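# Shelve the blue carton in the gap between brown cartons

## Task

Move the blue carton from the desk into the empty slot in the line of cartons on the wall shelf. It must stand upright, aligned with its neighbours and turned end-on the way they are, with either end facing out. The brown cartons must stay where they were, neither moved nor rotated. The blue carton must not fall or be left leaning, and it must stay put on its own once the robot lets go.

## Robot and tools

Robot: a Rainbow Robotics RB-Y1 with a two-wheel drive base plus two rear casters, two arms with parallel grippers, a head with a camera, and a folding torso (ankle, knee and hip, called the leg) topped by a chest. The base is 0.66 m long and 0.58 m wide, and its front edge sits 0.10 m ahead of the wheel axle. It cannot move sideways. A bent leg can stick out past the front edge. Cameras: head_camera, left_wrist_camera, right_wrist_camera.

Frames: the base frame has its origin on the floor midway between the drive wheels, with x forward, y to the left and z up. The reported chest, left_hand and right_hand positions are in this frame. A hand point lies midway between its finger pads. The fingers point along the hand's -z axis and close along its x axis. Printed hand positions can be off, especially at full reach. The odometry frame is the base frame as it was when the scene began. base_odometry only counts wheel rotation, so slipping shows up as travel. Its heading runs from -3.142 to 3.142, positive to the left.

execute_actions(actions, cameras): actions is a list holding one action, or none. An empty list just reports the state and images. An action may hold these keys:
- base: a relative move from where the base currently is, with exactly one key. translate_m is metres straight ahead, from -3 to 3, with negative meaning backward. rotate_rad is radians turned in place, from -3.2 to 3.2, with positive meaning counter-clockwise seen from above.
- joints: a single object covering both arms, torso and head, keyed by joint name. Every value is an absolute target, not an offset. Angles are in radians and gripper openings in metres.
- speeds: optional caps for this action only. translate_m takes 0.05 to 0.4 m/s and rotate_rad takes 0.1 to 1.509 rad/s. The top of each range is the default. A base command that would need over 8.667 s is refused.
- min_time_s: 0.1 to 8. This is the shortest duration for each arm and head motion in the action.
All motions in an action start together. A joint or the base that you leave out may still be driving toward an earlier target. An unknown key or a value out of range gets the whole call refused, and nothing moves. cameras lists the views to return; if omitted, null or ["all"], every camera is returned, and [] returns none.

Joint ranges in radians unless noted:
- torso_squat_rad 0 to 1.2 (larger lowers the chest).
- torso_shift_rad -0.3 to 0.6 (positive pushes the hips forward).
- torso_pitch_rad -0.2 to 1.4 (positive leans forward).
- torso_yaw_rad -1.5 to 1.5 (positive turns left).
- Combined torso limits: squat+shift <= 1.52; squat-shift+pitch <= 1.57; shift+0.5pitch-0.4squat <= 0.7; shift+0.3pitch-0.5squat <= 0.39. Breaking one leaves the joints short, reported as off_target.
- Shoulder pitch -2.356 to 2.356. At 0 the arm hangs; negative raises it forward.
- left_shoulder_roll 0 to 3.141 and right_shoulder_roll -3.141 to 0. Moving away from 0 lifts the arm outward.
- Shoulder yaw -2.094 to 2.094.
- Elbow -2.617 to 0.01. At 0 the arm is straight; negative bends it.
- Forearm roll -3.141 to 3.141.
- Wrist pitch -1.57 to 1.919 (negative tips the hand forward).
- Hand roll -2.705 to 2.705.
- Gripper 0 to 0.1 m of clear opening.
- head_pan -0.523 to 0.523 (positive left) and head_tilt -0.35 to 1.57 (positive down).
For the yaw and roll joints, positive means counter-clockwise or leftward on both arms. A joint counts as arrived within ±0.02, or ±0.004 for grippers. Top speeds are 1 rad/s for the arm joints (1.5 for the wrist-area joints), 1.5 for the head, 0.3 for squat and pitch, 0.15 for shift, 0.6 for yaw, and 0.1 m/s for the grippers.

wait(seconds): 0 to 10. It commands nothing new and returns the state and images. zoom_image(camera, region): shows a magnified part of that camera's latest full image. region is [x0, y0, x1, y1] in pixels from the top-left corner, at most 504 by 504. finished_scene(scene): pass the number of the current scene. It ends that scene for good and reports success, so only call it once the carton rests correctly on its own.

Reading results: base_status and joint_status report how each motion ended.
- done: reached. For the base this means the wheels turned the full amount, even if they slipped.
- off_target: stopped short and possibly still pushing.
- limit_stop_at_<name>: a built-in limit halted it.
- contact_stop: the torso or an arm struck something firm.
- time_out: it took too long.
- stopped_with_arm: the torso halted because an arm had a contact stop.
- limit_stop_at_own_body: the self-collision guard stopped it before contact. Move the arm and torso apart.
- not_followed, or "joint command not followed" with a cause line: the arm-collision check refused that arm's targets. The gripper still acts, and the robot may retry those targets later.
A contact stop, timeout or stopped_with_arm freezes the whole group: torso joints, left arm or right arm. That group then holds its current position. on_its_own lists things you did not command, and "held at" there gives the target, not the actual position. After any stop, first back off in a separate action, arms before torso. If both hands share one object and the torso contact-stops right at the start with nothing in its way, resend every arm joint at its reported value, then repeat the torso command. If a stop happens, any later calls in the same reply are skipped.

Grasping: command an opening at least 0.005 m narrower than the object. off_target is then normal. Each pad squeezes with only about 24 N, so hold firmly and move gently. Each arm carries up to 3 kg.

Avoid the following:
- Dropping or slamming the carton.
- Bumping or shifting the brown cartons.
- Arms striking or pressing on each other. A hard press ends the run, and the check does not cover the grippers or palms.
- Driving into furniture, since the base keeps pushing. A bent leg meeting furniture can also slide the robot back unnoticed.
- Heavy loads held far forward, which can tip the robot.
- Torque reaching the joint load limits: 65.1 N m at the shoulders, 33.4 at the elbow, 23.2 at the wrist joints. This triggers a 10 s stop of the whole robot.
- Long loaded holds. A MOTOR HOT warning comes at 65 °C, and at 80 °C the arm brakes until it cools (limit_stop_at_motor_heat). Resend your targets afterward.
The robot keeps holding the last command while you compose the next call.

Each tool is called after ">>>" in YAML: its name, and indented under it one key for each argument.

## Session

>>> execute_actions:
  actions: []

Scene clock: 0.00 s.
base_odometry: x=+0.000 y=+0.000 heading=+0.000 (m, m, rad; odometry frame)
base_status: not commanded
joint_positions: torso_squat_rad=+0.350 torso_shift_rad=+0.001 torso_pitch_rad=+0.000 torso_yaw_rad=+0.001 left_shoulder_pitch_rad=+0.045 left_shoulder_roll_rad=+0.027 left_shoulder_yaw_rad=+0.009 left_elbow_rad=-0.290 left_forearm_roll_rad=+0.011 left_wrist_pitch_rad=-0.032 left_hand_roll_rad=+0.041 left_gripper_m=+0.101 right_shoulder_pitch_rad=-0.019 right_shoulder_roll_rad=-0.041 right_shoulder_yaw_rad=+0.031 right_elbow_rad=-0.297 right_forearm_roll_rad=+0.038 right_wrist_pitch_rad=+0.003 right_hand_roll_rad=+0.033 right_gripper_m=+0.100 head_pan_rad=+0.000 head_tilt_rad=+0.400
joint_status: not commanded
chest: x=-0.2275 y=-0.0009 z=+1.2476 quat_wxyz=(+1.000, +0.001, +0.000, +0.000) (m; base frame)
left_hand: x=-0.1124 y=+0.2437 z=+0.5737 quat_wxyz=(+0.989, +0.012, -0.140, +0.036) (m; base frame)
right_hand: x=-0.0713 y=-0.2451 z=+0.5798 quat_wxyz=(+0.986, -0.022, -0.154, +0.056) (m; base frame)
pictures: head_camera, left_wrist_camera, right_wrist_camera
Images, in order (width x height): head_camera 896x504, left_wrist_camera 644x364, right_wrist_camera 644x364.

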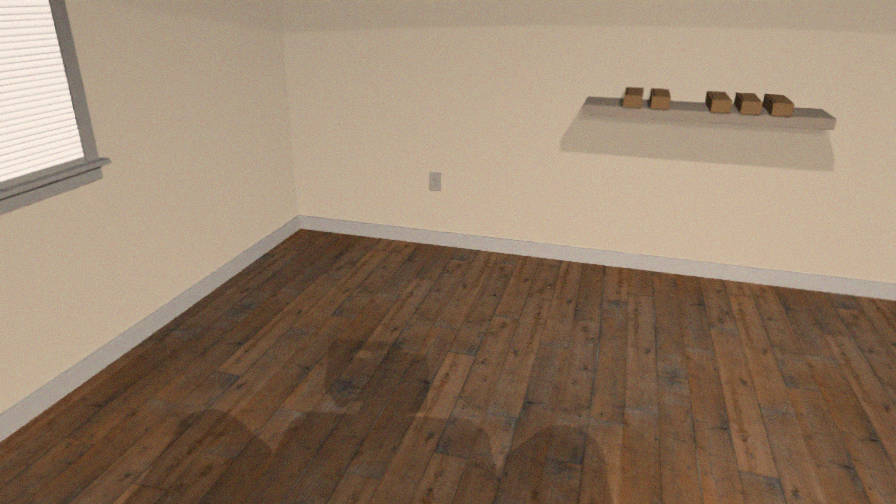

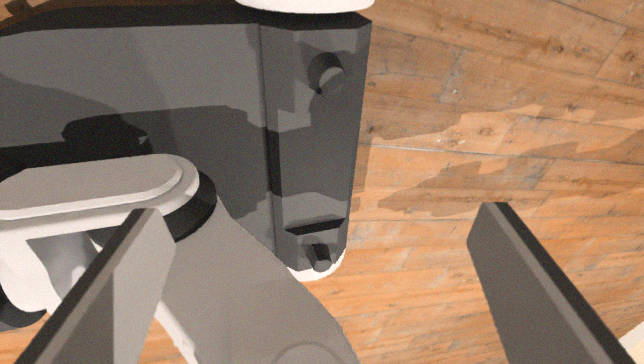

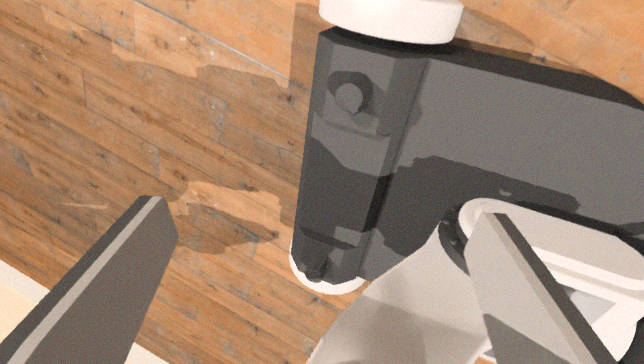

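>>> execute_actions:
  actions:
    - {"joints":{"head_pan_rad":-0.52,"torso_yaw_rad":-0.6,"head_tilt_rad":0.3}}
  cameras: ["head_camera"]

>>> zoom_image:
  camera: "head_camera"
  region: [0, 0, 504, 504]

Scene clock: 2.10 s.
base_odometry: x=+0.000 y=+0.000 heading=+0.000 (m, m, rad; odometry frame)
base_status: not commanded
joint_positions: torso_squat_rad=+0.350 torso_shift_rad=+0.001 torso_pitch_rad=+0.000 torso_yaw_rad=-0.600 left_shoulder_pitch_rad=+0.045 left_shoulder_roll_rad=+0.027 left_shoulder_yaw_rad=+0.009 left_elbow_rad=-0.290 left_forearm_roll_rad=+0.011 left_wrist_pitch_rad=-0.032 left_hand_roll_rad=+0.041 left_gripper_m=+0.101 right_shoulder_pitch_rad=-0.018 right_shoulder_roll_rad=-0.041 right_shoulder_yaw_rad=+0.031 right_elbow_rad=-0.297 right_forearm_roll_rad=+0.038 right_wrist_pitch_rad=+0.003 right_hand_roll_rad=+0.033 right_gripper_m=+0.100 head_pan_rad=-0.520 head_tilt_rad=+0.300
joint_status: all done
chest: x=-0.2275 y=-0.0009 z=+1.2476 quat_wxyz=(+0.955, +0.000, +0.000, -0.296) (m; base frame)
left_hand: x=+0.0052 y=+0.1358 z=+0.5736 quat_wxyz=(+0.956, -0.029, -0.137, -0.258) (m; base frame)
right_hand: x=-0.2372 y=-0.2906 z=+0.5798 quat_wxyz=(+0.959, -0.067, -0.140, -0.238) (m; base frame)
pictures: head_camera
Images, in order (width x height): head_camera 896x504.

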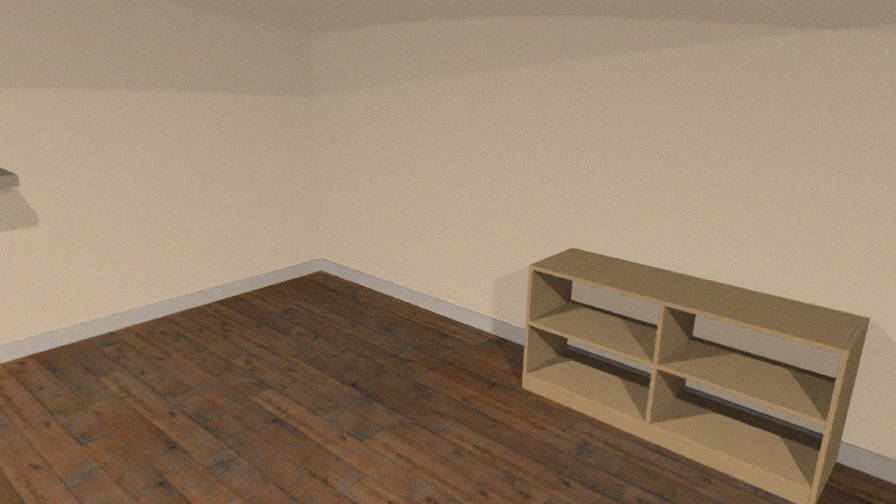

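Region (0, 0, 504, 504) of head_camera's 896x504 image, scaled by 1.000.

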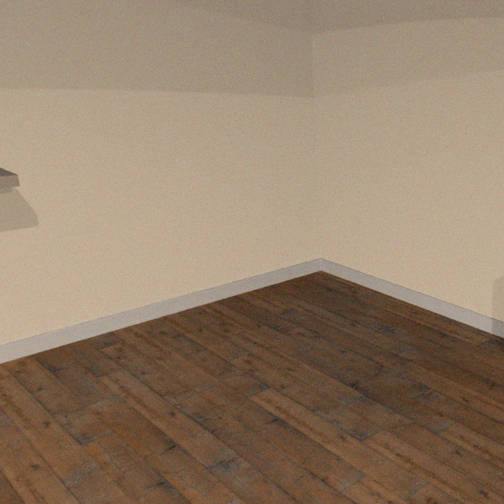

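>>> execute_actions:
  actions:
    - {"base":{"rotate_rad":-1.3},"joints":{"head_tilt_rad":0.4}}
  cameras: ["head_camera"]

Scene clock: 6.27 s.
base_odometry: x=+0.000 y=+0.000 heading=-1.299 (m, m, rad; odometry frame)
base_status: done
joint_positions: torso_squat_rad=+0.350 torso_shift_rad=+0.001 torso_pitch_rad=+0.000 torso_yaw_rad=-0.600 left_shoulder_pitch_rad=+0.045 left_shoulder_roll_rad=+0.027 left_shoulder_yaw_rad=+0.009 left_elbow_rad=-0.290 left_forearm_roll_rad=+0.011 left_wrist_pitch_rad=-0.032 left_hand_roll_rad=+0.041 left_gripper_m=+0.101 right_shoulder_pitch_rad=-0.018 right_shoulder_roll_rad=-0.041 right_shoulder_yaw_rad=+0.031 right_elbow_rad=-0.297 right_forearm_roll_rad=+0.038 right_wrist_pitch_rad=+0.003 right_hand_roll_rad=+0.033 right_gripper_m=+0.100 head_pan_rad=-0.520 head_tilt_rad=+0.400
joint_status: all done
chest: x=-0.2275 y=-0.0008 z=+1.2476 quat_wxyz=(+0.955, +0.000, +0.000, -0.296) (m; base frame)
left_hand: x=+0.0052 y=+0.1358 z=+0.5736 quat_wxyz=(+0.956, -0.029, -0.137, -0.258) (m; base frame)
right_hand: x=-0.2371 y=-0.2906 z=+0.5798 quat_wxyz=(+0.959, -0.067, -0.140, -0.238) (m; base frame)
pictures: head_camera
Images, in order (width x height): head_camera 896x504.

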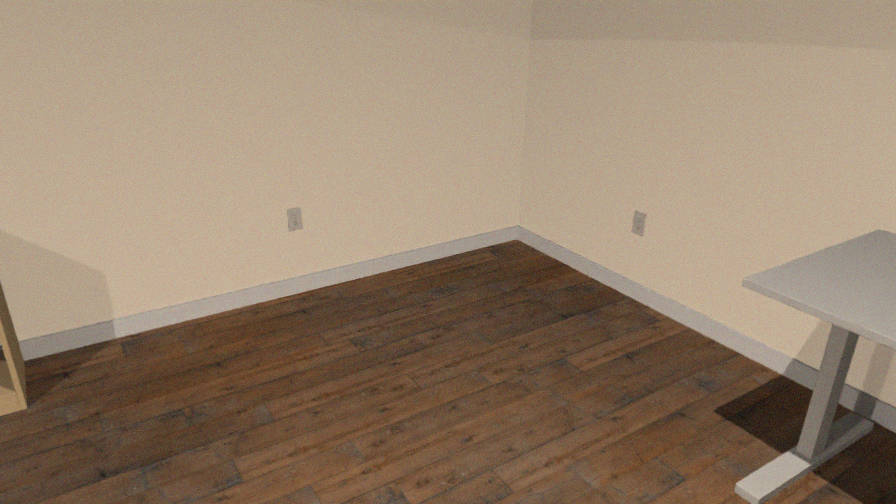

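>>> execute_actions:
  actions:
    - {"base":{"rotate_rad":-1.9},"joints":{"head_tilt_rad":0.45,"head_pan_rad":0,"torso_yaw_rad":0}}
  cameras: ["head_camera"]

Scene clock: 11.10 s.
base_odometry: x=+0.000 y=+0.000 heading=+3.085 (m, m, rad; odometry frame)
base_status: done
joint_positions: torso_squat_rad=+0.350 torso_shift_rad=+0.001 torso_pitch_rad=+0.000 torso_yaw_rad=+0.000 left_shoulder_pitch_rad=+0.045 left_shoulder_roll_rad=+0.027 left_shoulder_yaw_rad=+0.009 left_elbow_rad=-0.290 left_forearm_roll_rad=+0.011 left_wrist_pitch_rad=-0.032 left_hand_roll_rad=+0.041 left_gripper_m=+0.101 right_shoulder_pitch_rad=-0.019 right_shoulder_roll_rad=-0.041 right_shoulder_yaw_rad=+0.031 right_elbow_rad=-0.297 right_forearm_roll_rad=+0.038 right_wrist_pitch_rad=+0.003 right_hand_roll_rad=+0.033 right_gripper_m=+0.100 head_pan_rad=+0.000 head_tilt_rad=+0.450
joint_status: all done
chest: x=-0.2275 y=-0.0009 z=+1.2476 quat_wxyz=(+1.000, +0.001, +0.000, +0.000) (m; base frame)
left_hand: x=-0.1124 y=+0.2436 z=+0.5737 quat_wxyz=(+0.990, +0.012, -0.139, +0.036) (m; base frame)
right_hand: x=-0.0714 y=-0.2452 z=+0.5798 quat_wxyz=(+0.986, -0.022, -0.154, +0.056) (m; base frame)
pictures: head_camera
Images, in order (width x height): head_camera 896x504.

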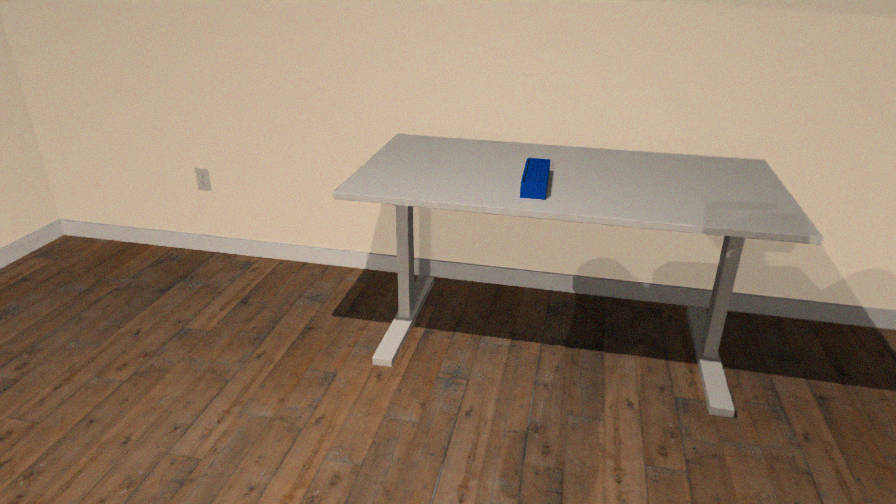

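>>> zoom_image:
  camera: "head_camera"
  region: [460, 130, 620, 220]

Region (460, 130, 620, 220) of head_camera's 896x504 image, scaled by 3.150, with more detail than that image has; it fills the top 284 rows of this view, and the rest is white.

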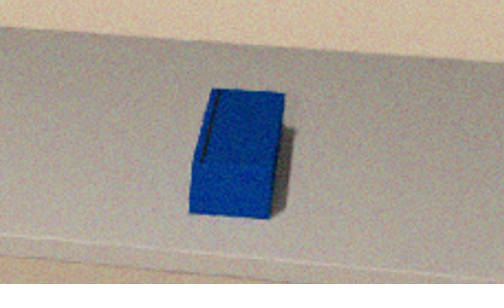

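>>> execute_actions:
  actions:
    - {"base":{"rotate_rad":-0.1},"joints":{"head_tilt_rad":0.5}}
  cameras: []

>>> execute_actions:
  actions:
    - {"base":{"translate_m":1.0},"joints":{"head_tilt_rad":0.7}}
  cameras: ["head_camera"]

Scene clock: 18.27 s.
base_odometry: x=+0.000 y=+0.000 heading=+2.986 (m, m, rad; odometry frame)
base_status: done
joint_positions: torso_squat_rad=+0.350 torso_shift_rad=+0.001 torso_pitch_rad=+0.000 torso_yaw_rad=+0.000 left_shoulder_pitch_rad=+0.045 left_shoulder_roll_rad=+0.027 left_shoulder_yaw_rad=+0.009 left_elbow_rad=-0.290 left_forearm_roll_rad=+0.011 left_wrist_pitch_rad=-0.032 left_hand_roll_rad=+0.041 left_gripper_m=+0.101 right_shoulder_pitch_rad=-0.019 right_shoulder_roll_rad=-0.041 right_shoulder_yaw_rad=+0.031 right_elbow_rad=-0.297 right_forearm_roll_rad=+0.038 right_wrist_pitch_rad=+0.003 right_hand_roll_rad=+0.033 right_gripper_m=+0.100 head_pan_rad=+0.000 head_tilt_rad=+0.500
joint_status: all done
chest: x=-0.2275 y=-0.0009 z=+1.2476 quat_wxyz=(+1.000, +0.001, +0.000, +0.000) (m; base frame)
left_hand: x=-0.1124 y=+0.2436 z=+0.5737 quat_wxyz=(+0.990, +0.012, -0.139, +0.036) (m; base frame)
right_hand: x=-0.0714 y=-0.2451 z=+0.5798 quat_wxyz=(+0.986, -0.022, -0.154, +0.056) (m; base frame)
pictures: none
No camera images: the call's "cameras" was empty. Leave "cameras" out to get every camera's image.

Scene clock: 22.30 s.
base_odometry: x=-0.988 y=+0.157 heading=+2.985 (m, m, rad; odometry frame)
base_status: done
joint_positions: torso_squat_rad=+0.350 torso_shift_rad=+0.001 torso_pitch_rad=+0.000 torso_yaw_rad=+0.000 left_shoulder_pitch_rad=+0.045 left_shoulder_roll_rad=+0.027 left_shoulder_yaw_rad=+0.009 left_elbow_rad=-0.290 left_forearm_roll_rad=+0.011 left_wrist_pitch_rad=-0.032 left_hand_roll_rad=+0.041 left_gripper_m=+0.101 right_shoulder_pitch_rad=-0.019 right_shoulder_roll_rad=-0.041 right_shoulder_yaw_rad=+0.031 right_elbow_rad=-0.297 right_forearm_roll_rad=+0.038 right_wrist_pitch_rad=+0.003 right_hand_roll_rad=+0.033 right_gripper_m=+0.100 head_pan_rad=+0.000 head_tilt_rad=+0.700
joint_status: all done
chest: x=-0.2274 y=-0.0009 z=+1.2476 quat_wxyz=(+1.000, +0.001, +0.000, +0.000) (m; base frame)
left_hand: x=-0.1122 y=+0.2436 z=+0.5737 quat_wxyz=(+0.990, +0.012, -0.139, +0.036) (m; base frame)
right_hand: x=-0.0713 y=-0.2451 z=+0.5798 quat_wxyz=(+0.986, -0.022, -0.154, +0.056) (m; base frame)
pictures: head_camera
Images, in order (width x height): head_camera 896x504.

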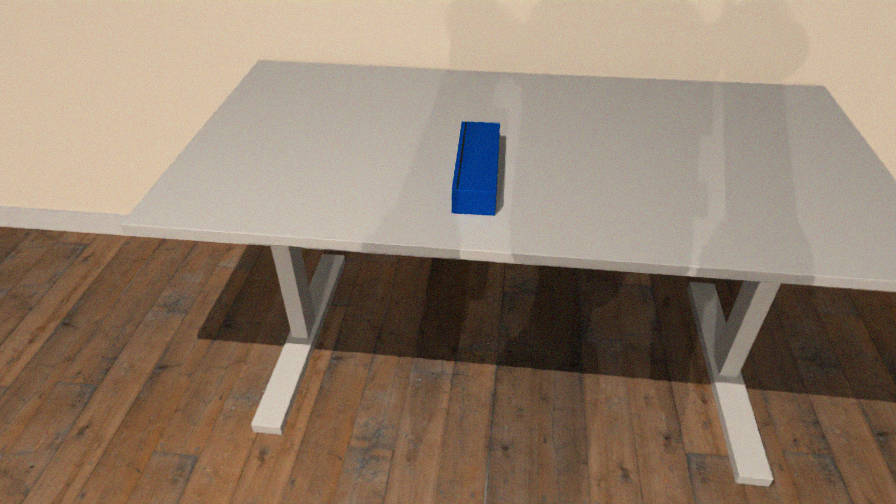

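>>> zoom_image:
  camera: "head_camera"
  region: [400, 100, 560, 280]

Region (400, 100, 560, 280) of head_camera's 896x504 image, scaled by 2.800, with more detail than that image has.

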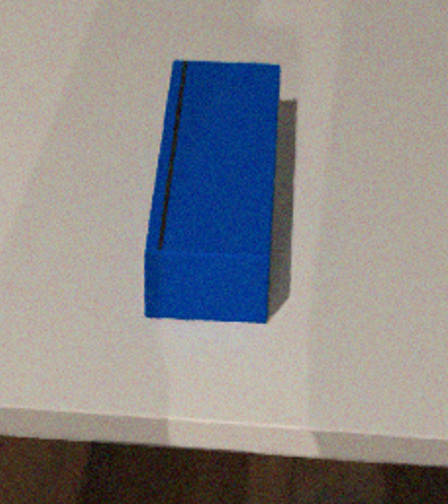

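>>> execute_actions:
  actions:
    - {"base":{"rotate_rad":-0.52},"joints":{"left_shoulder_pitch_rad":-0.631,"left_shoulder_roll_rad":0.063,"left_shoulder_yaw_rad":0.203,"left_elbow_rad":-1.487,"left_forearm_roll_rad":0,"left_wrist_pitch_rad":1.74,"left_hand_roll_rad":-1.571,"head_pan_rad":0.4}}
  cameras: []

>>> execute_actions:
  actions:
    - {"base":{"translate_m":0.43}}
  cameras: []

>>> execute_actions:
  actions:
    - {"base":{"rotate_rad":0.42},"joints":{"head_pan_rad":0.15,"head_tilt_rad":0.75}}

Scene clock: 30.77 s.
base_odometry: x=-0.987 y=+0.156 heading=+2.465 (m, m, rad; odometry frame)
base_status: done
joint_positions: torso_squat_rad=+0.350 torso_shift_rad=+0.001 torso_pitch_rad=+0.000 torso_yaw_rad=+0.000 left_shoulder_pitch_rad=-0.631 left_shoulder_roll_rad=+0.063 left_shoulder_yaw_rad=+0.203 left_elbow_rad=-1.487 left_forearm_roll_rad=+0.000 left_wrist_pitch_rad=+1.740 left_hand_roll_rad=-1.571 left_gripper_m=+0.101 right_shoulder_pitch_rad=-0.018 right_shoulder_roll_rad=-0.041 right_shoulder_yaw_rad=+0.031 right_elbow_rad=-0.297 right_forearm_roll_rad=+0.038 right_wrist_pitch_rad=+0.003 right_hand_roll_rad=+0.033 right_gripper_m=+0.100 head_pan_rad=+0.400 head_tilt_rad=+0.700
joint_status: all done
chest: x=-0.2275 y=-0.0009 z=+1.2476 quat_wxyz=(+1.000, +0.001, +0.000, +0.000) (m; base frame)
left_hand: x=+0.2709 y=+0.2191 z=+1.0010 quat_wxyz=(+0.696, +0.123, -0.122, -0.697) (m; base frame)
right_hand: x=-0.0714 y=-0.2451 z=+0.5798 quat_wxyz=(+0.986, -0.022, -0.154, +0.056) (m; base frame)
pictures: none
No camera images: the call's "cameras" was empty. Leave "cameras" out to get every camera's image.

Scene clock: 33.37 s.
base_odometry: x=-1.323 y=+0.426 heading=+2.465 (m, m, rad; odometry frame)
base_status: done
joint_positions: torso_squat_rad=+0.350 torso_shift_rad=+0.001 torso_pitch_rad=+0.000 torso_yaw_rad=+0.000 left_shoulder_pitch_rad=-0.631 left_shoulder_roll_rad=+0.063 left_shoulder_yaw_rad=+0.203 left_elbow_rad=-1.487 left_forearm_roll_rad=+0.000 left_wrist_pitch_rad=+1.740 left_hand_roll_rad=-1.571 left_gripper_m=+0.101 right_shoulder_pitch_rad=-0.019 right_shoulder_roll_rad=-0.041 right_shoulder_yaw_rad=+0.031 right_elbow_rad=-0.297 right_forearm_roll_rad=+0.038 right_wrist_pitch_rad=+0.003 right_hand_roll_rad=+0.033 right_gripper_m=+0.100 head_pan_rad=+0.400 head_tilt_rad=+0.700
joint_status: not commanded
chest: x=-0.2275 y=-0.0009 z=+1.2476 quat_wxyz=(+1.000, +0.001, +0.000, +0.000) (m; base frame)
left_hand: x=+0.2708 y=+0.2191 z=+1.0009 quat_wxyz=(+0.696, +0.123, -0.122, -0.697) (m; base frame)
right_hand: x=-0.0713 y=-0.2451 z=+0.5798 quat_wxyz=(+0.986, -0.022, -0.154, +0.056) (m; base frame)
pictures: none
No camera images: the call's "cameras" was empty. Leave "cameras" out to get every camera's image.

Scene clock: 35.53 s.
base_odometry: x=-1.322 y=+0.426 heading=+2.884 (m, m, rad; odometry frame)
base_status: done
joint_positions: torso_squat_rad=+0.350 torso_shift_rad=+0.001 torso_pitch_rad=+0.000 torso_yaw_rad=+0.000 left_shoulder_pitch_rad=-0.631 left_shoulder_roll_rad=+0.063 left_shoulder_yaw_rad=+0.203 left_elbow_rad=-1.487 left_forearm_roll_rad=+0.000 left_wrist_pitch_rad=+1.740 left_hand_roll_rad=-1.571 left_gripper_m=+0.101 right_shoulder_pitch_rad=-0.019 right_shoulder_roll_rad=-0.041 right_shoulder_yaw_rad=+0.031 right_elbow_rad=-0.297 right_forearm_roll_rad=+0.038 right_wrist_pitch_rad=+0.003 right_hand_roll_rad=+0.033 right_gripper_m=+0.100 head_pan_rad=+0.150 head_tilt_rad=+0.750
joint_status: all done
chest: x=-0.2275 y=-0.0009 z=+1.2476 quat_wxyz=(+1.000, +0.001, +0.000, +0.000) (m; base frame)
left_hand: x=+0.2708 y=+0.2191 z=+1.0009 quat_wxyz=(+0.696, +0.123, -0.122, -0.697) (m; base frame)
right_hand: x=-0.0714 y=-0.2451 z=+0.5798 quat_wxyz=(+0.986, -0.022, -0.154, +0.056) (m; base frame)
pictures: head_camera, left_wrist_camera, right_wrist_camera
Images, in order (width x height): head_camera 896x504, left_wrist_camera 644x364, right_wrist_camera 644x364.

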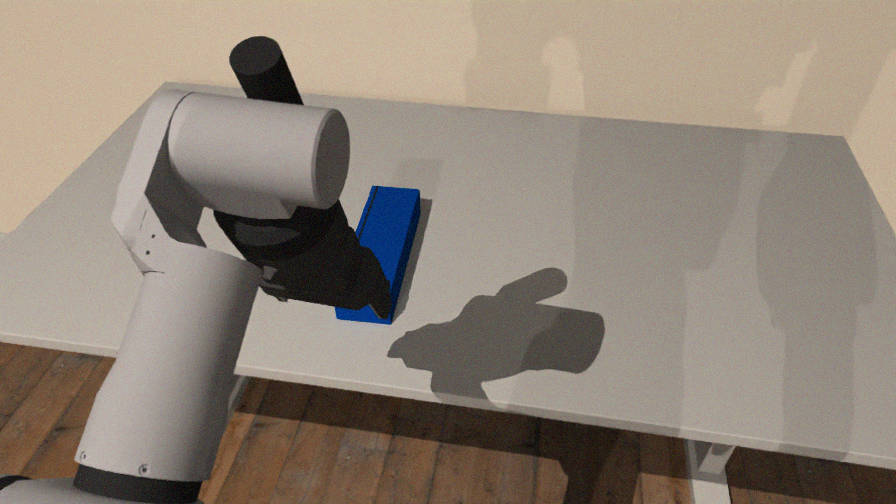

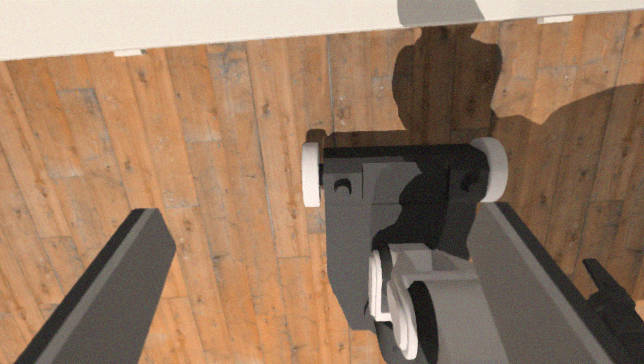

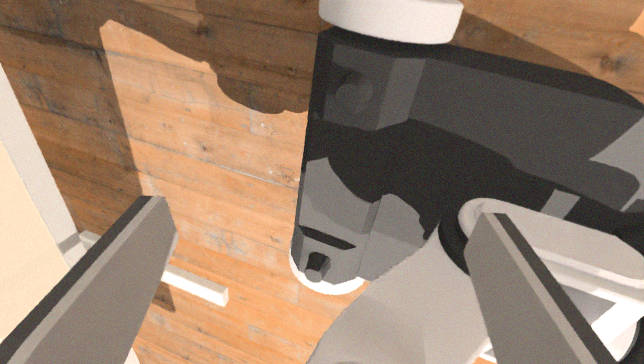

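>>> zoom_image:
  camera: "left_wrist_camera"
  region: [140, 0, 644, 284]

>>> zoom_image:
  camera: "head_camera"
  region: [200, 150, 600, 450]

Region (140, 0, 644, 284) of left_wrist_camera's 644x364 image, scaled by 1.000; it fills the top 284 rows of this view, and the rest is white.

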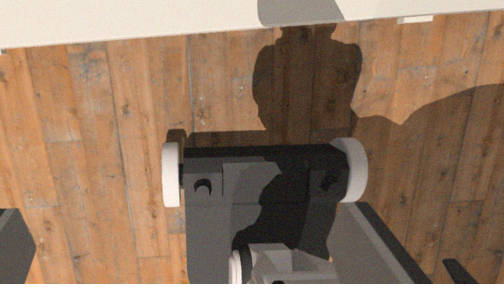

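Region (200, 150, 600, 450) of head_camera's 896x504 image, scaled by 1.260, with more detail than that image has; it fills the top 378 rows of this view, and the rest is white.

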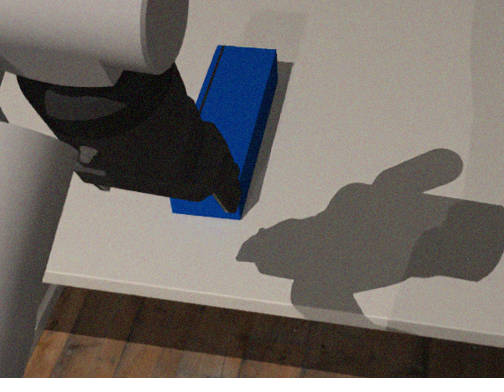

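>>> execute_actions:
  actions:
    - {"base":{"translate_m":0.3},"joints":{"head_tilt_rad":0.95,"head_pan_rad":0.3}}
  cameras: ["head_camera","left_wrist_camera"]

Scene clock: 39.90 s.
base_odometry: x=-1.612 y=+0.502 heading=+2.885 (m, m, rad; odometry frame)
base_status: done
joint_positions: torso_squat_rad=+0.350 torso_shift_rad=+0.001 torso_pitch_rad=+0.001 torso_yaw_rad=+0.000 left_shoulder_pitch_rad=-0.631 left_shoulder_roll_rad=+0.063 left_shoulder_yaw_rad=+0.203 left_elbow_rad=-1.487 left_forearm_roll_rad=+0.000 left_wrist_pitch_rad=+1.740 left_hand_roll_rad=-1.571 left_gripper_m=+0.101 right_shoulder_pitch_rad=-0.019 right_shoulder_roll_rad=-0.041 right_shoulder_yaw_rad=+0.031 right_elbow_rad=-0.297 right_forearm_roll_rad=+0.038 right_wrist_pitch_rad=+0.003 right_hand_roll_rad=+0.033 right_gripper_m=+0.100 head_pan_rad=+0.300 head_tilt_rad=+0.950
joint_status: all done
chest: x=-0.2274 y=-0.0009 z=+1.2476 quat_wxyz=(+1.000, +0.001, +0.000, +0.000) (m; base frame)
left_hand: x=+0.2709 y=+0.2191 z=+1.0009 quat_wxyz=(+0.696, +0.123, -0.122, -0.697) (m; base frame)
right_hand: x=-0.0713 y=-0.2451 z=+0.5798 quat_wxyz=(+0.986, -0.022, -0.154, +0.056) (m; base frame)
pictures: head_camera, left_wrist_camera
Images, in order (width x height): head_camera 896x504, left_wrist_camera 644x364.

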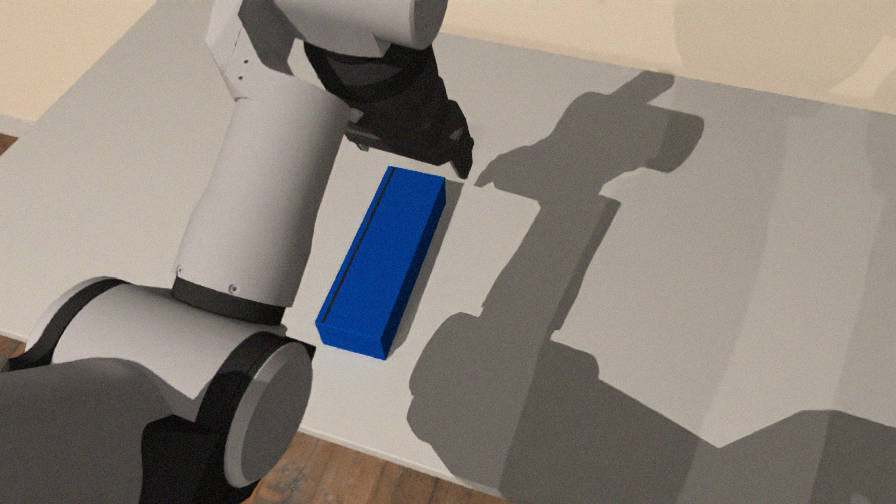

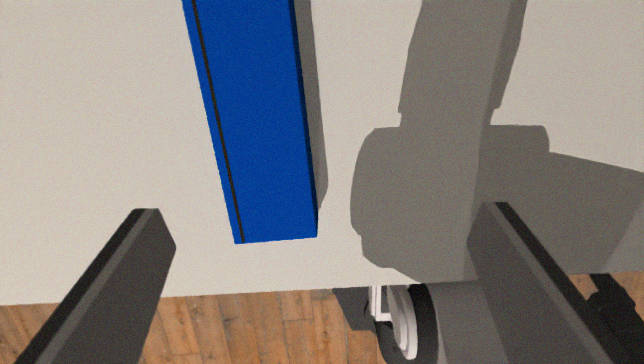

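>>> execute_actions:
  actions:
    - {"base":{"translate_m":0.06},"joints":{"torso_yaw_rad":0.09,"torso_squat_rad":0.68}}
  cameras: ["head_camera","left_wrist_camera"]

Scene clock: 43.43 s.
base_odometry: x=-1.670 y=+0.517 heading=+2.885 (m, m, rad; odometry frame)
base_status: done
joint_positions: torso_squat_rad=+0.680 torso_shift_rad=+0.001 torso_pitch_rad=+0.000 torso_yaw_rad=+0.090 left_shoulder_pitch_rad=-0.631 left_shoulder_roll_rad=+0.063 left_shoulder_yaw_rad=+0.203 left_elbow_rad=-1.487 left_forearm_roll_rad=+0.000 left_wrist_pitch_rad=+1.740 left_hand_roll_rad=-1.571 left_gripper_m=+0.101 right_shoulder_pitch_rad=-0.019 right_shoulder_roll_rad=-0.041 right_shoulder_yaw_rad=+0.031 right_elbow_rad=-0.297 right_forearm_roll_rad=+0.038 right_wrist_pitch_rad=+0.003 right_hand_roll_rad=+0.033 right_gripper_m=+0.100 head_pan_rad=+0.300 head_tilt_rad=+0.950
joint_status: all done
chest: x=-0.2277 y=-0.0008 z=+1.1342 quat_wxyz=(+0.999, +0.001, +0.000, +0.045) (m; base frame)
left_hand: x=+0.2490 y=+0.2630 z=+0.8877 quat_wxyz=(+0.727, +0.128, -0.117, -0.665) (m; base frame)
right_hand: x=-0.0500 y=-0.2300 z=+0.4665 quat_wxyz=(+0.983, -0.015, -0.155, +0.100) (m; base frame)
pictures: head_camera, left_wrist_camera
Images, in order (width x height): head_camera 896x504, left_wrist_camera 644x364.

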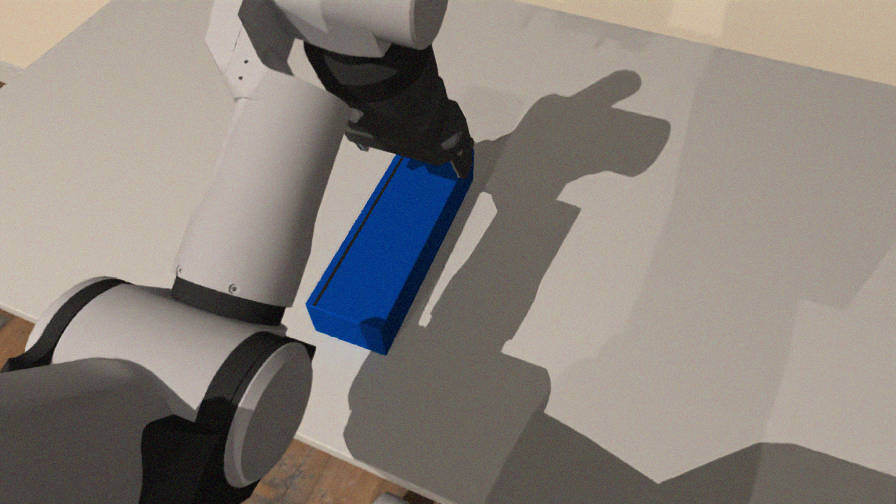

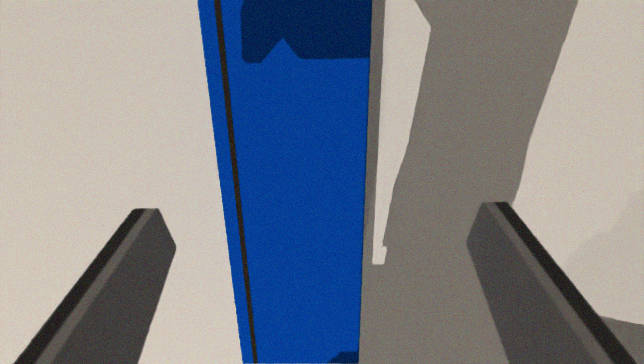

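>>> execute_actions:
  actions:
    - {"joints":{"torso_yaw_rad":0.125,"left_hand_roll_rad":-1.606,"torso_squat_rad":0.76,"head_pan_rad":0.35}}
  cameras: ["head_camera","left_wrist_camera"]

Scene clock: 46.10 s.
base_odometry: x=-1.670 y=+0.517 heading=+2.885 (m, m, rad; odometry frame)
base_status: not commanded
joint_positions: torso_squat_rad=+0.760 torso_shift_rad=+0.001 torso_pitch_rad=+0.000 torso_yaw_rad=+0.125 left_shoulder_pitch_rad=-0.631 left_shoulder_roll_rad=+0.063 left_shoulder_yaw_rad=+0.203 left_elbow_rad=-1.487 left_forearm_roll_rad=+0.000 left_wrist_pitch_rad=+1.740 left_hand_roll_rad=-1.606 left_gripper_m=+0.101 right_shoulder_pitch_rad=-0.019 right_shoulder_roll_rad=-0.041 right_shoulder_yaw_rad=+0.031 right_elbow_rad=-0.297 right_forearm_roll_rad=+0.038 right_wrist_pitch_rad=+0.003 right_hand_roll_rad=+0.033 right_gripper_m=+0.100 head_pan_rad=+0.350 head_tilt_rad=+0.950
joint_status: all done
chest: x=-0.2277 y=-0.0008 z=+1.0973 quat_wxyz=(+0.998, +0.001, +0.000, +0.062) (m; base frame)
left_hand: x=+0.2394 y=+0.2796 z=+0.8508 quat_wxyz=(+0.727, +0.132, -0.112, -0.665) (m; base frame)
right_hand: x=-0.0421 y=-0.2236 z=+0.4296 quat_wxyz=(+0.981, -0.013, -0.155, +0.118) (m; base frame)
pictures: head_camera, left_wrist_camera
Images, in order (width x height): head_camera 896x504, left_wrist_camera 644x364.

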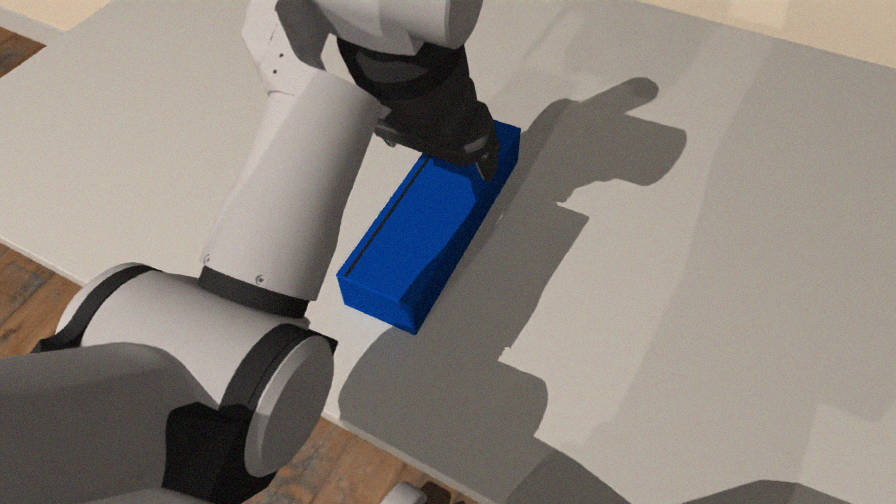

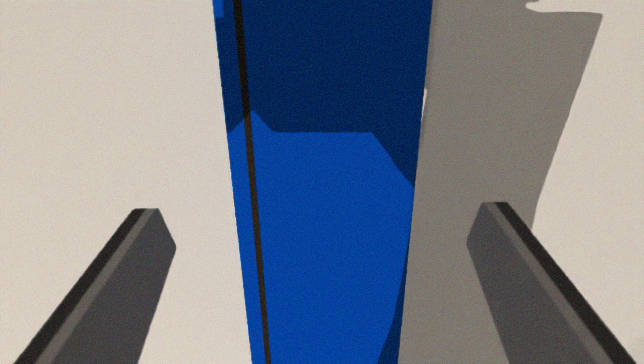

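>>> zoom_image:
  camera: "head_camera"
  region: [320, 100, 560, 350]

Region (320, 100, 560, 350) of head_camera's 896x504 image, scaled by 2.016, with more detail than that image has; it fills the left 484 columns of this view, and the rest is white.

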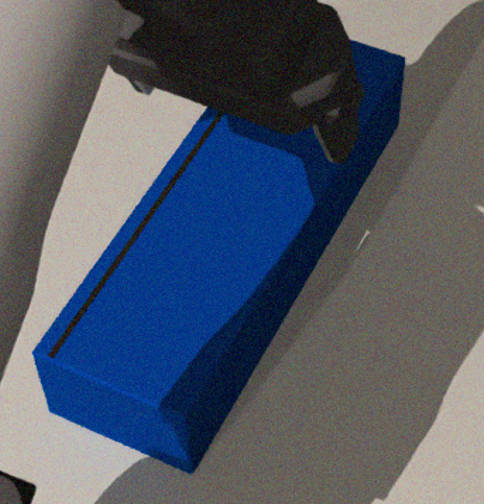

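>>> execute_actions:
  actions:
    - {"base":{"translate_m":-0.01},"joints":{"torso_squat_rad":0.85}}
  cameras: ["head_camera","left_wrist_camera"]

Scene clock: 49.30 s.
base_odometry: x=-1.661 y=+0.515 heading=+2.885 (m, m, rad; odometry frame)
base_status: done
joint_positions: torso_squat_rad=+0.850 torso_shift_rad=+0.001 torso_pitch_rad=+0.000 torso_yaw_rad=+0.125 left_shoulder_pitch_rad=-0.631 left_shoulder_roll_rad=+0.063 left_shoulder_yaw_rad=+0.203 left_elbow_rad=-1.487 left_forearm_roll_rad=+0.000 left_wrist_pitch_rad=+1.740 left_hand_roll_rad=-1.606 left_gripper_m=+0.101 right_shoulder_pitch_rad=-0.018 right_shoulder_roll_rad=-0.041 right_shoulder_yaw_rad=+0.031 right_elbow_rad=-0.297 right_forearm_roll_rad=+0.038 right_wrist_pitch_rad=+0.003 right_hand_roll_rad=+0.033 right_gripper_m=+0.100 head_pan_rad=+0.350 head_tilt_rad=+0.950
joint_status: all done
chest: x=-0.2277 y=-0.0008 z=+1.0519 quat_wxyz=(+0.998, +0.001, +0.000, +0.062) (m; base frame)
left_hand: x=+0.2394 y=+0.2796 z=+0.8054 quat_wxyz=(+0.727, +0.133, -0.112, -0.665) (m; base frame)
right_hand: x=-0.0422 y=-0.2236 z=+0.3842 quat_wxyz=(+0.981, -0.013, -0.155, +0.118) (m; base frame)
pictures: head_camera, left_wrist_camera
Images, in order (width x height): head_camera 896x504, left_wrist_camera 644x364.

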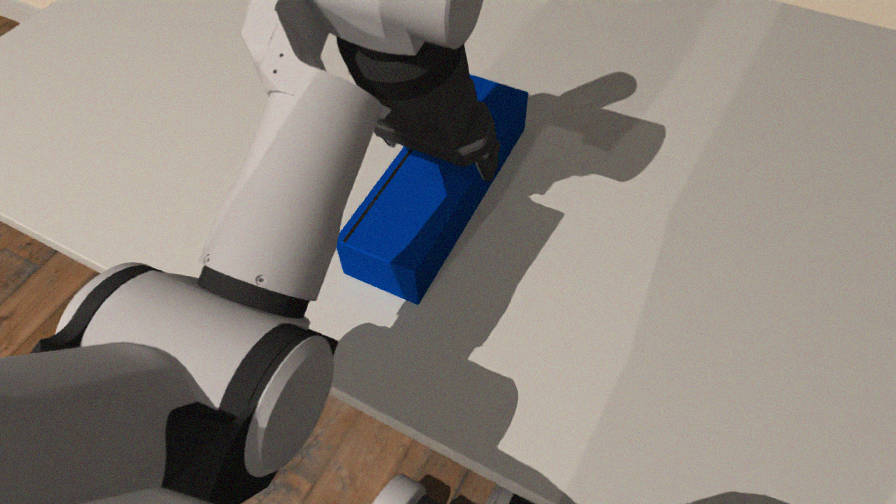

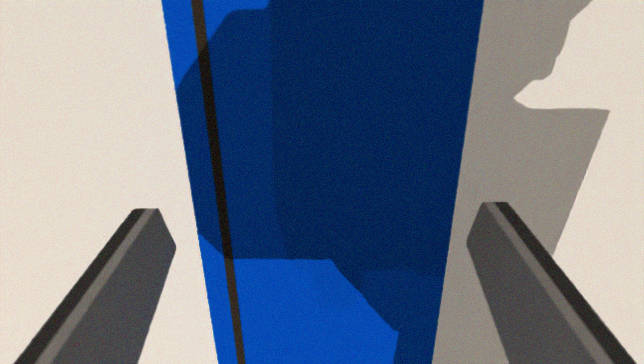

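>>> execute_actions:
  actions:
    - {"joints":{"torso_squat_rad":0.9}}
  cameras: ["head_camera","left_wrist_camera"]

>>> zoom_image:
  camera: "head_camera"
  region: [320, 40, 600, 320]

Scene clock: 50.47 s.
base_odometry: x=-1.661 y=+0.515 heading=+2.885 (m, m, rad; odometry frame)
base_status: not commanded
joint_positions: torso_squat_rad=+0.900 torso_shift_rad=+0.001 torso_pitch_rad=+0.000 torso_yaw_rad=+0.125 left_shoulder_pitch_rad=-0.631 left_shoulder_roll_rad=+0.063 left_shoulder_yaw_rad=+0.203 left_elbow_rad=-1.487 left_forearm_roll_rad=+0.000 left_wrist_pitch_rad=+1.740 left_hand_roll_rad=-1.606 left_gripper_m=+0.101 right_shoulder_pitch_rad=-0.018 right_shoulder_roll_rad=-0.041 right_shoulder_yaw_rad=+0.031 right_elbow_rad=-0.297 right_forearm_roll_rad=+0.038 right_wrist_pitch_rad=+0.003 right_hand_roll_rad=+0.033 right_gripper_m=+0.100 head_pan_rad=+0.350 head_tilt_rad=+0.950
joint_status: all done
chest: x=-0.2277 y=-0.0007 z=+1.0251 quat_wxyz=(+0.998, +0.001, +0.000, +0.062) (m; base frame)
left_hand: x=+0.2394 y=+0.2796 z=+0.7786 quat_wxyz=(+0.727, +0.133, -0.112, -0.665) (m; base frame)
right_hand: x=-0.0422 y=-0.2236 z=+0.3573 quat_wxyz=(+0.981, -0.013, -0.155, +0.118) (m; base frame)
pictures: head_camera, left_wrist_camera
Images, in order (width x height): head_camera 896x504, left_wrist_camera 644x364.

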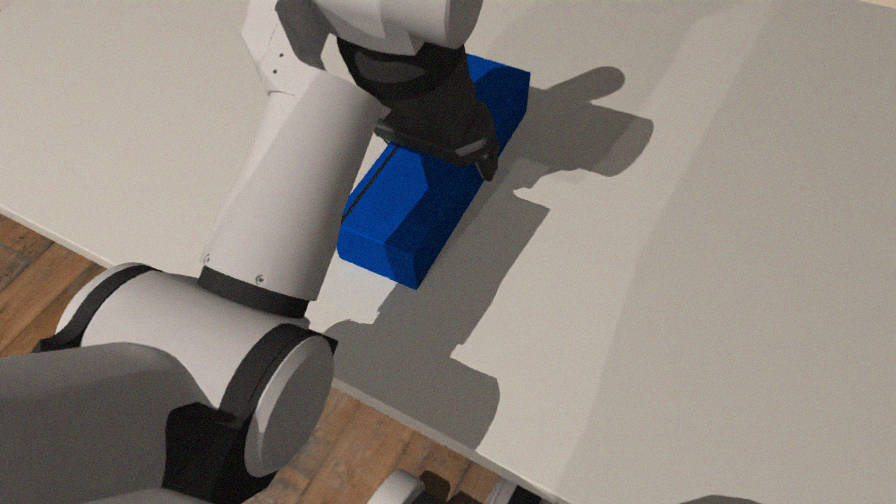

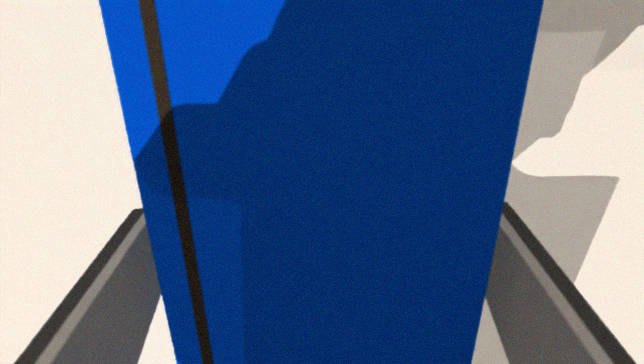

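Region (320, 40, 600, 320) of head_camera's 896x504 image, scaled by 1.800, with more detail than that image has.

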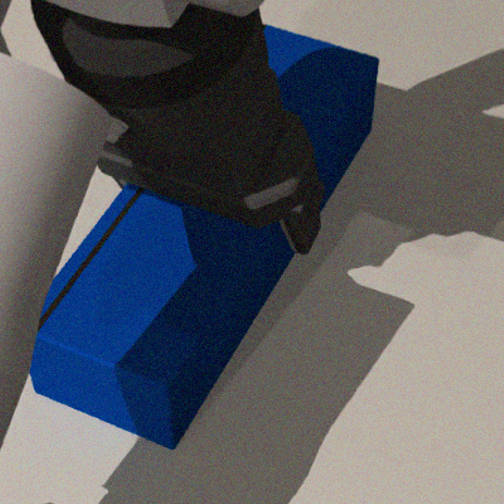

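>>> execute_actions:
  actions:
    - {"joints":{"torso_squat_rad":0.925}}
  cameras: ["head_camera","left_wrist_camera"]

>>> zoom_image:
  camera: "head_camera"
  region: [320, 40, 600, 320]

Scene clock: 53.03 s.
base_odometry: x=-1.661 y=+0.515 heading=+2.885 (m, m, rad; odometry frame)
base_status: not commanded
joint_positions: torso_squat_rad=+0.925 torso_shift_rad=+0.001 torso_pitch_rad=+0.000 torso_yaw_rad=+0.125 left_shoulder_pitch_rad=-0.631 left_shoulder_roll_rad=+0.063 left_shoulder_yaw_rad=+0.203 left_elbow_rad=-1.487 left_forearm_roll_rad=+0.000 left_wrist_pitch_rad=+1.740 left_hand_roll_rad=-1.606 left_gripper_m=+0.101 right_shoulder_pitch_rad=-0.018 right_shoulder_roll_rad=-0.041 right_shoulder_yaw_rad=+0.031 right_elbow_rad=-0.297 right_forearm_roll_rad=+0.038 right_wrist_pitch_rad=+0.003 right_hand_roll_rad=+0.033 right_gripper_m=+0.100 head_pan_rad=+0.350 head_tilt_rad=+0.950
joint_status: all done
chest: x=-0.2277 y=-0.0007 z=+1.0112 quat_wxyz=(+0.998, +0.001, +0.000, +0.062) (m; base frame)
left_hand: x=+0.2393 y=+0.2797 z=+0.7647 quat_wxyz=(+0.727, +0.132, -0.112, -0.665) (m; base frame)
right_hand: x=-0.0422 y=-0.2236 z=+0.3435 quat_wxyz=(+0.981, -0.013, -0.155, +0.118) (m; base frame)
pictures: head_camera, left_wrist_camera
Images, in order (width x height): head_camera 896x504, left_wrist_camera 644x364.

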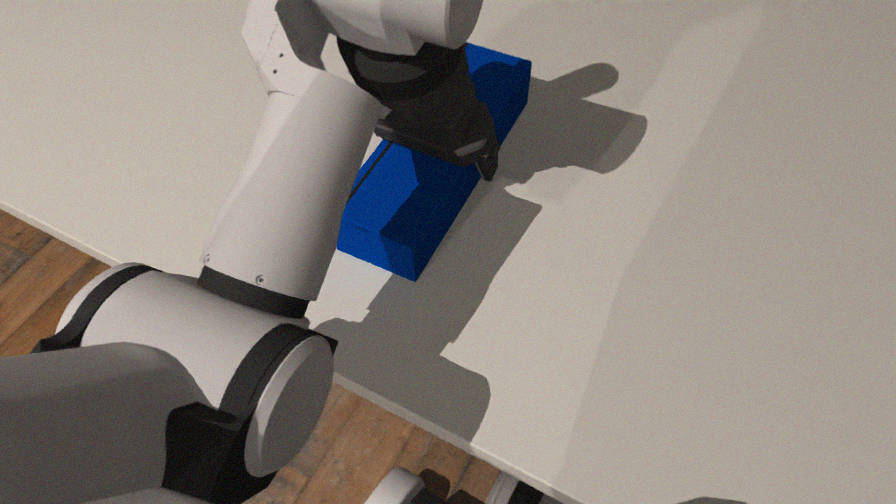

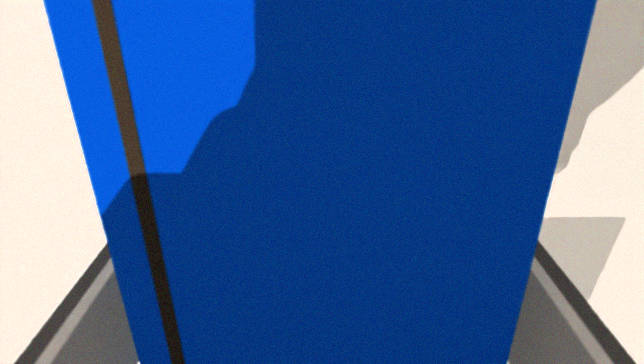

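Region (320, 40, 600, 320) of head_camera's 896x504 image, scaled by 1.800, with more detail than that image has.

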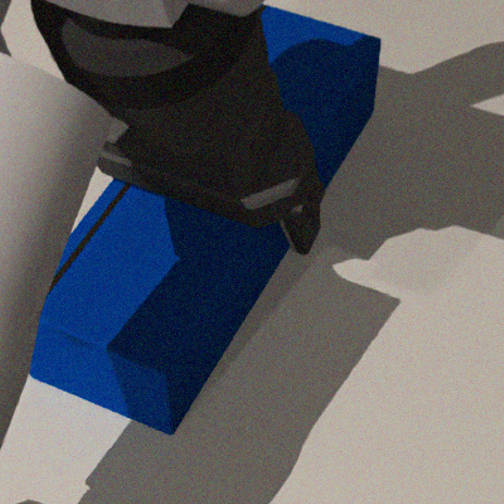

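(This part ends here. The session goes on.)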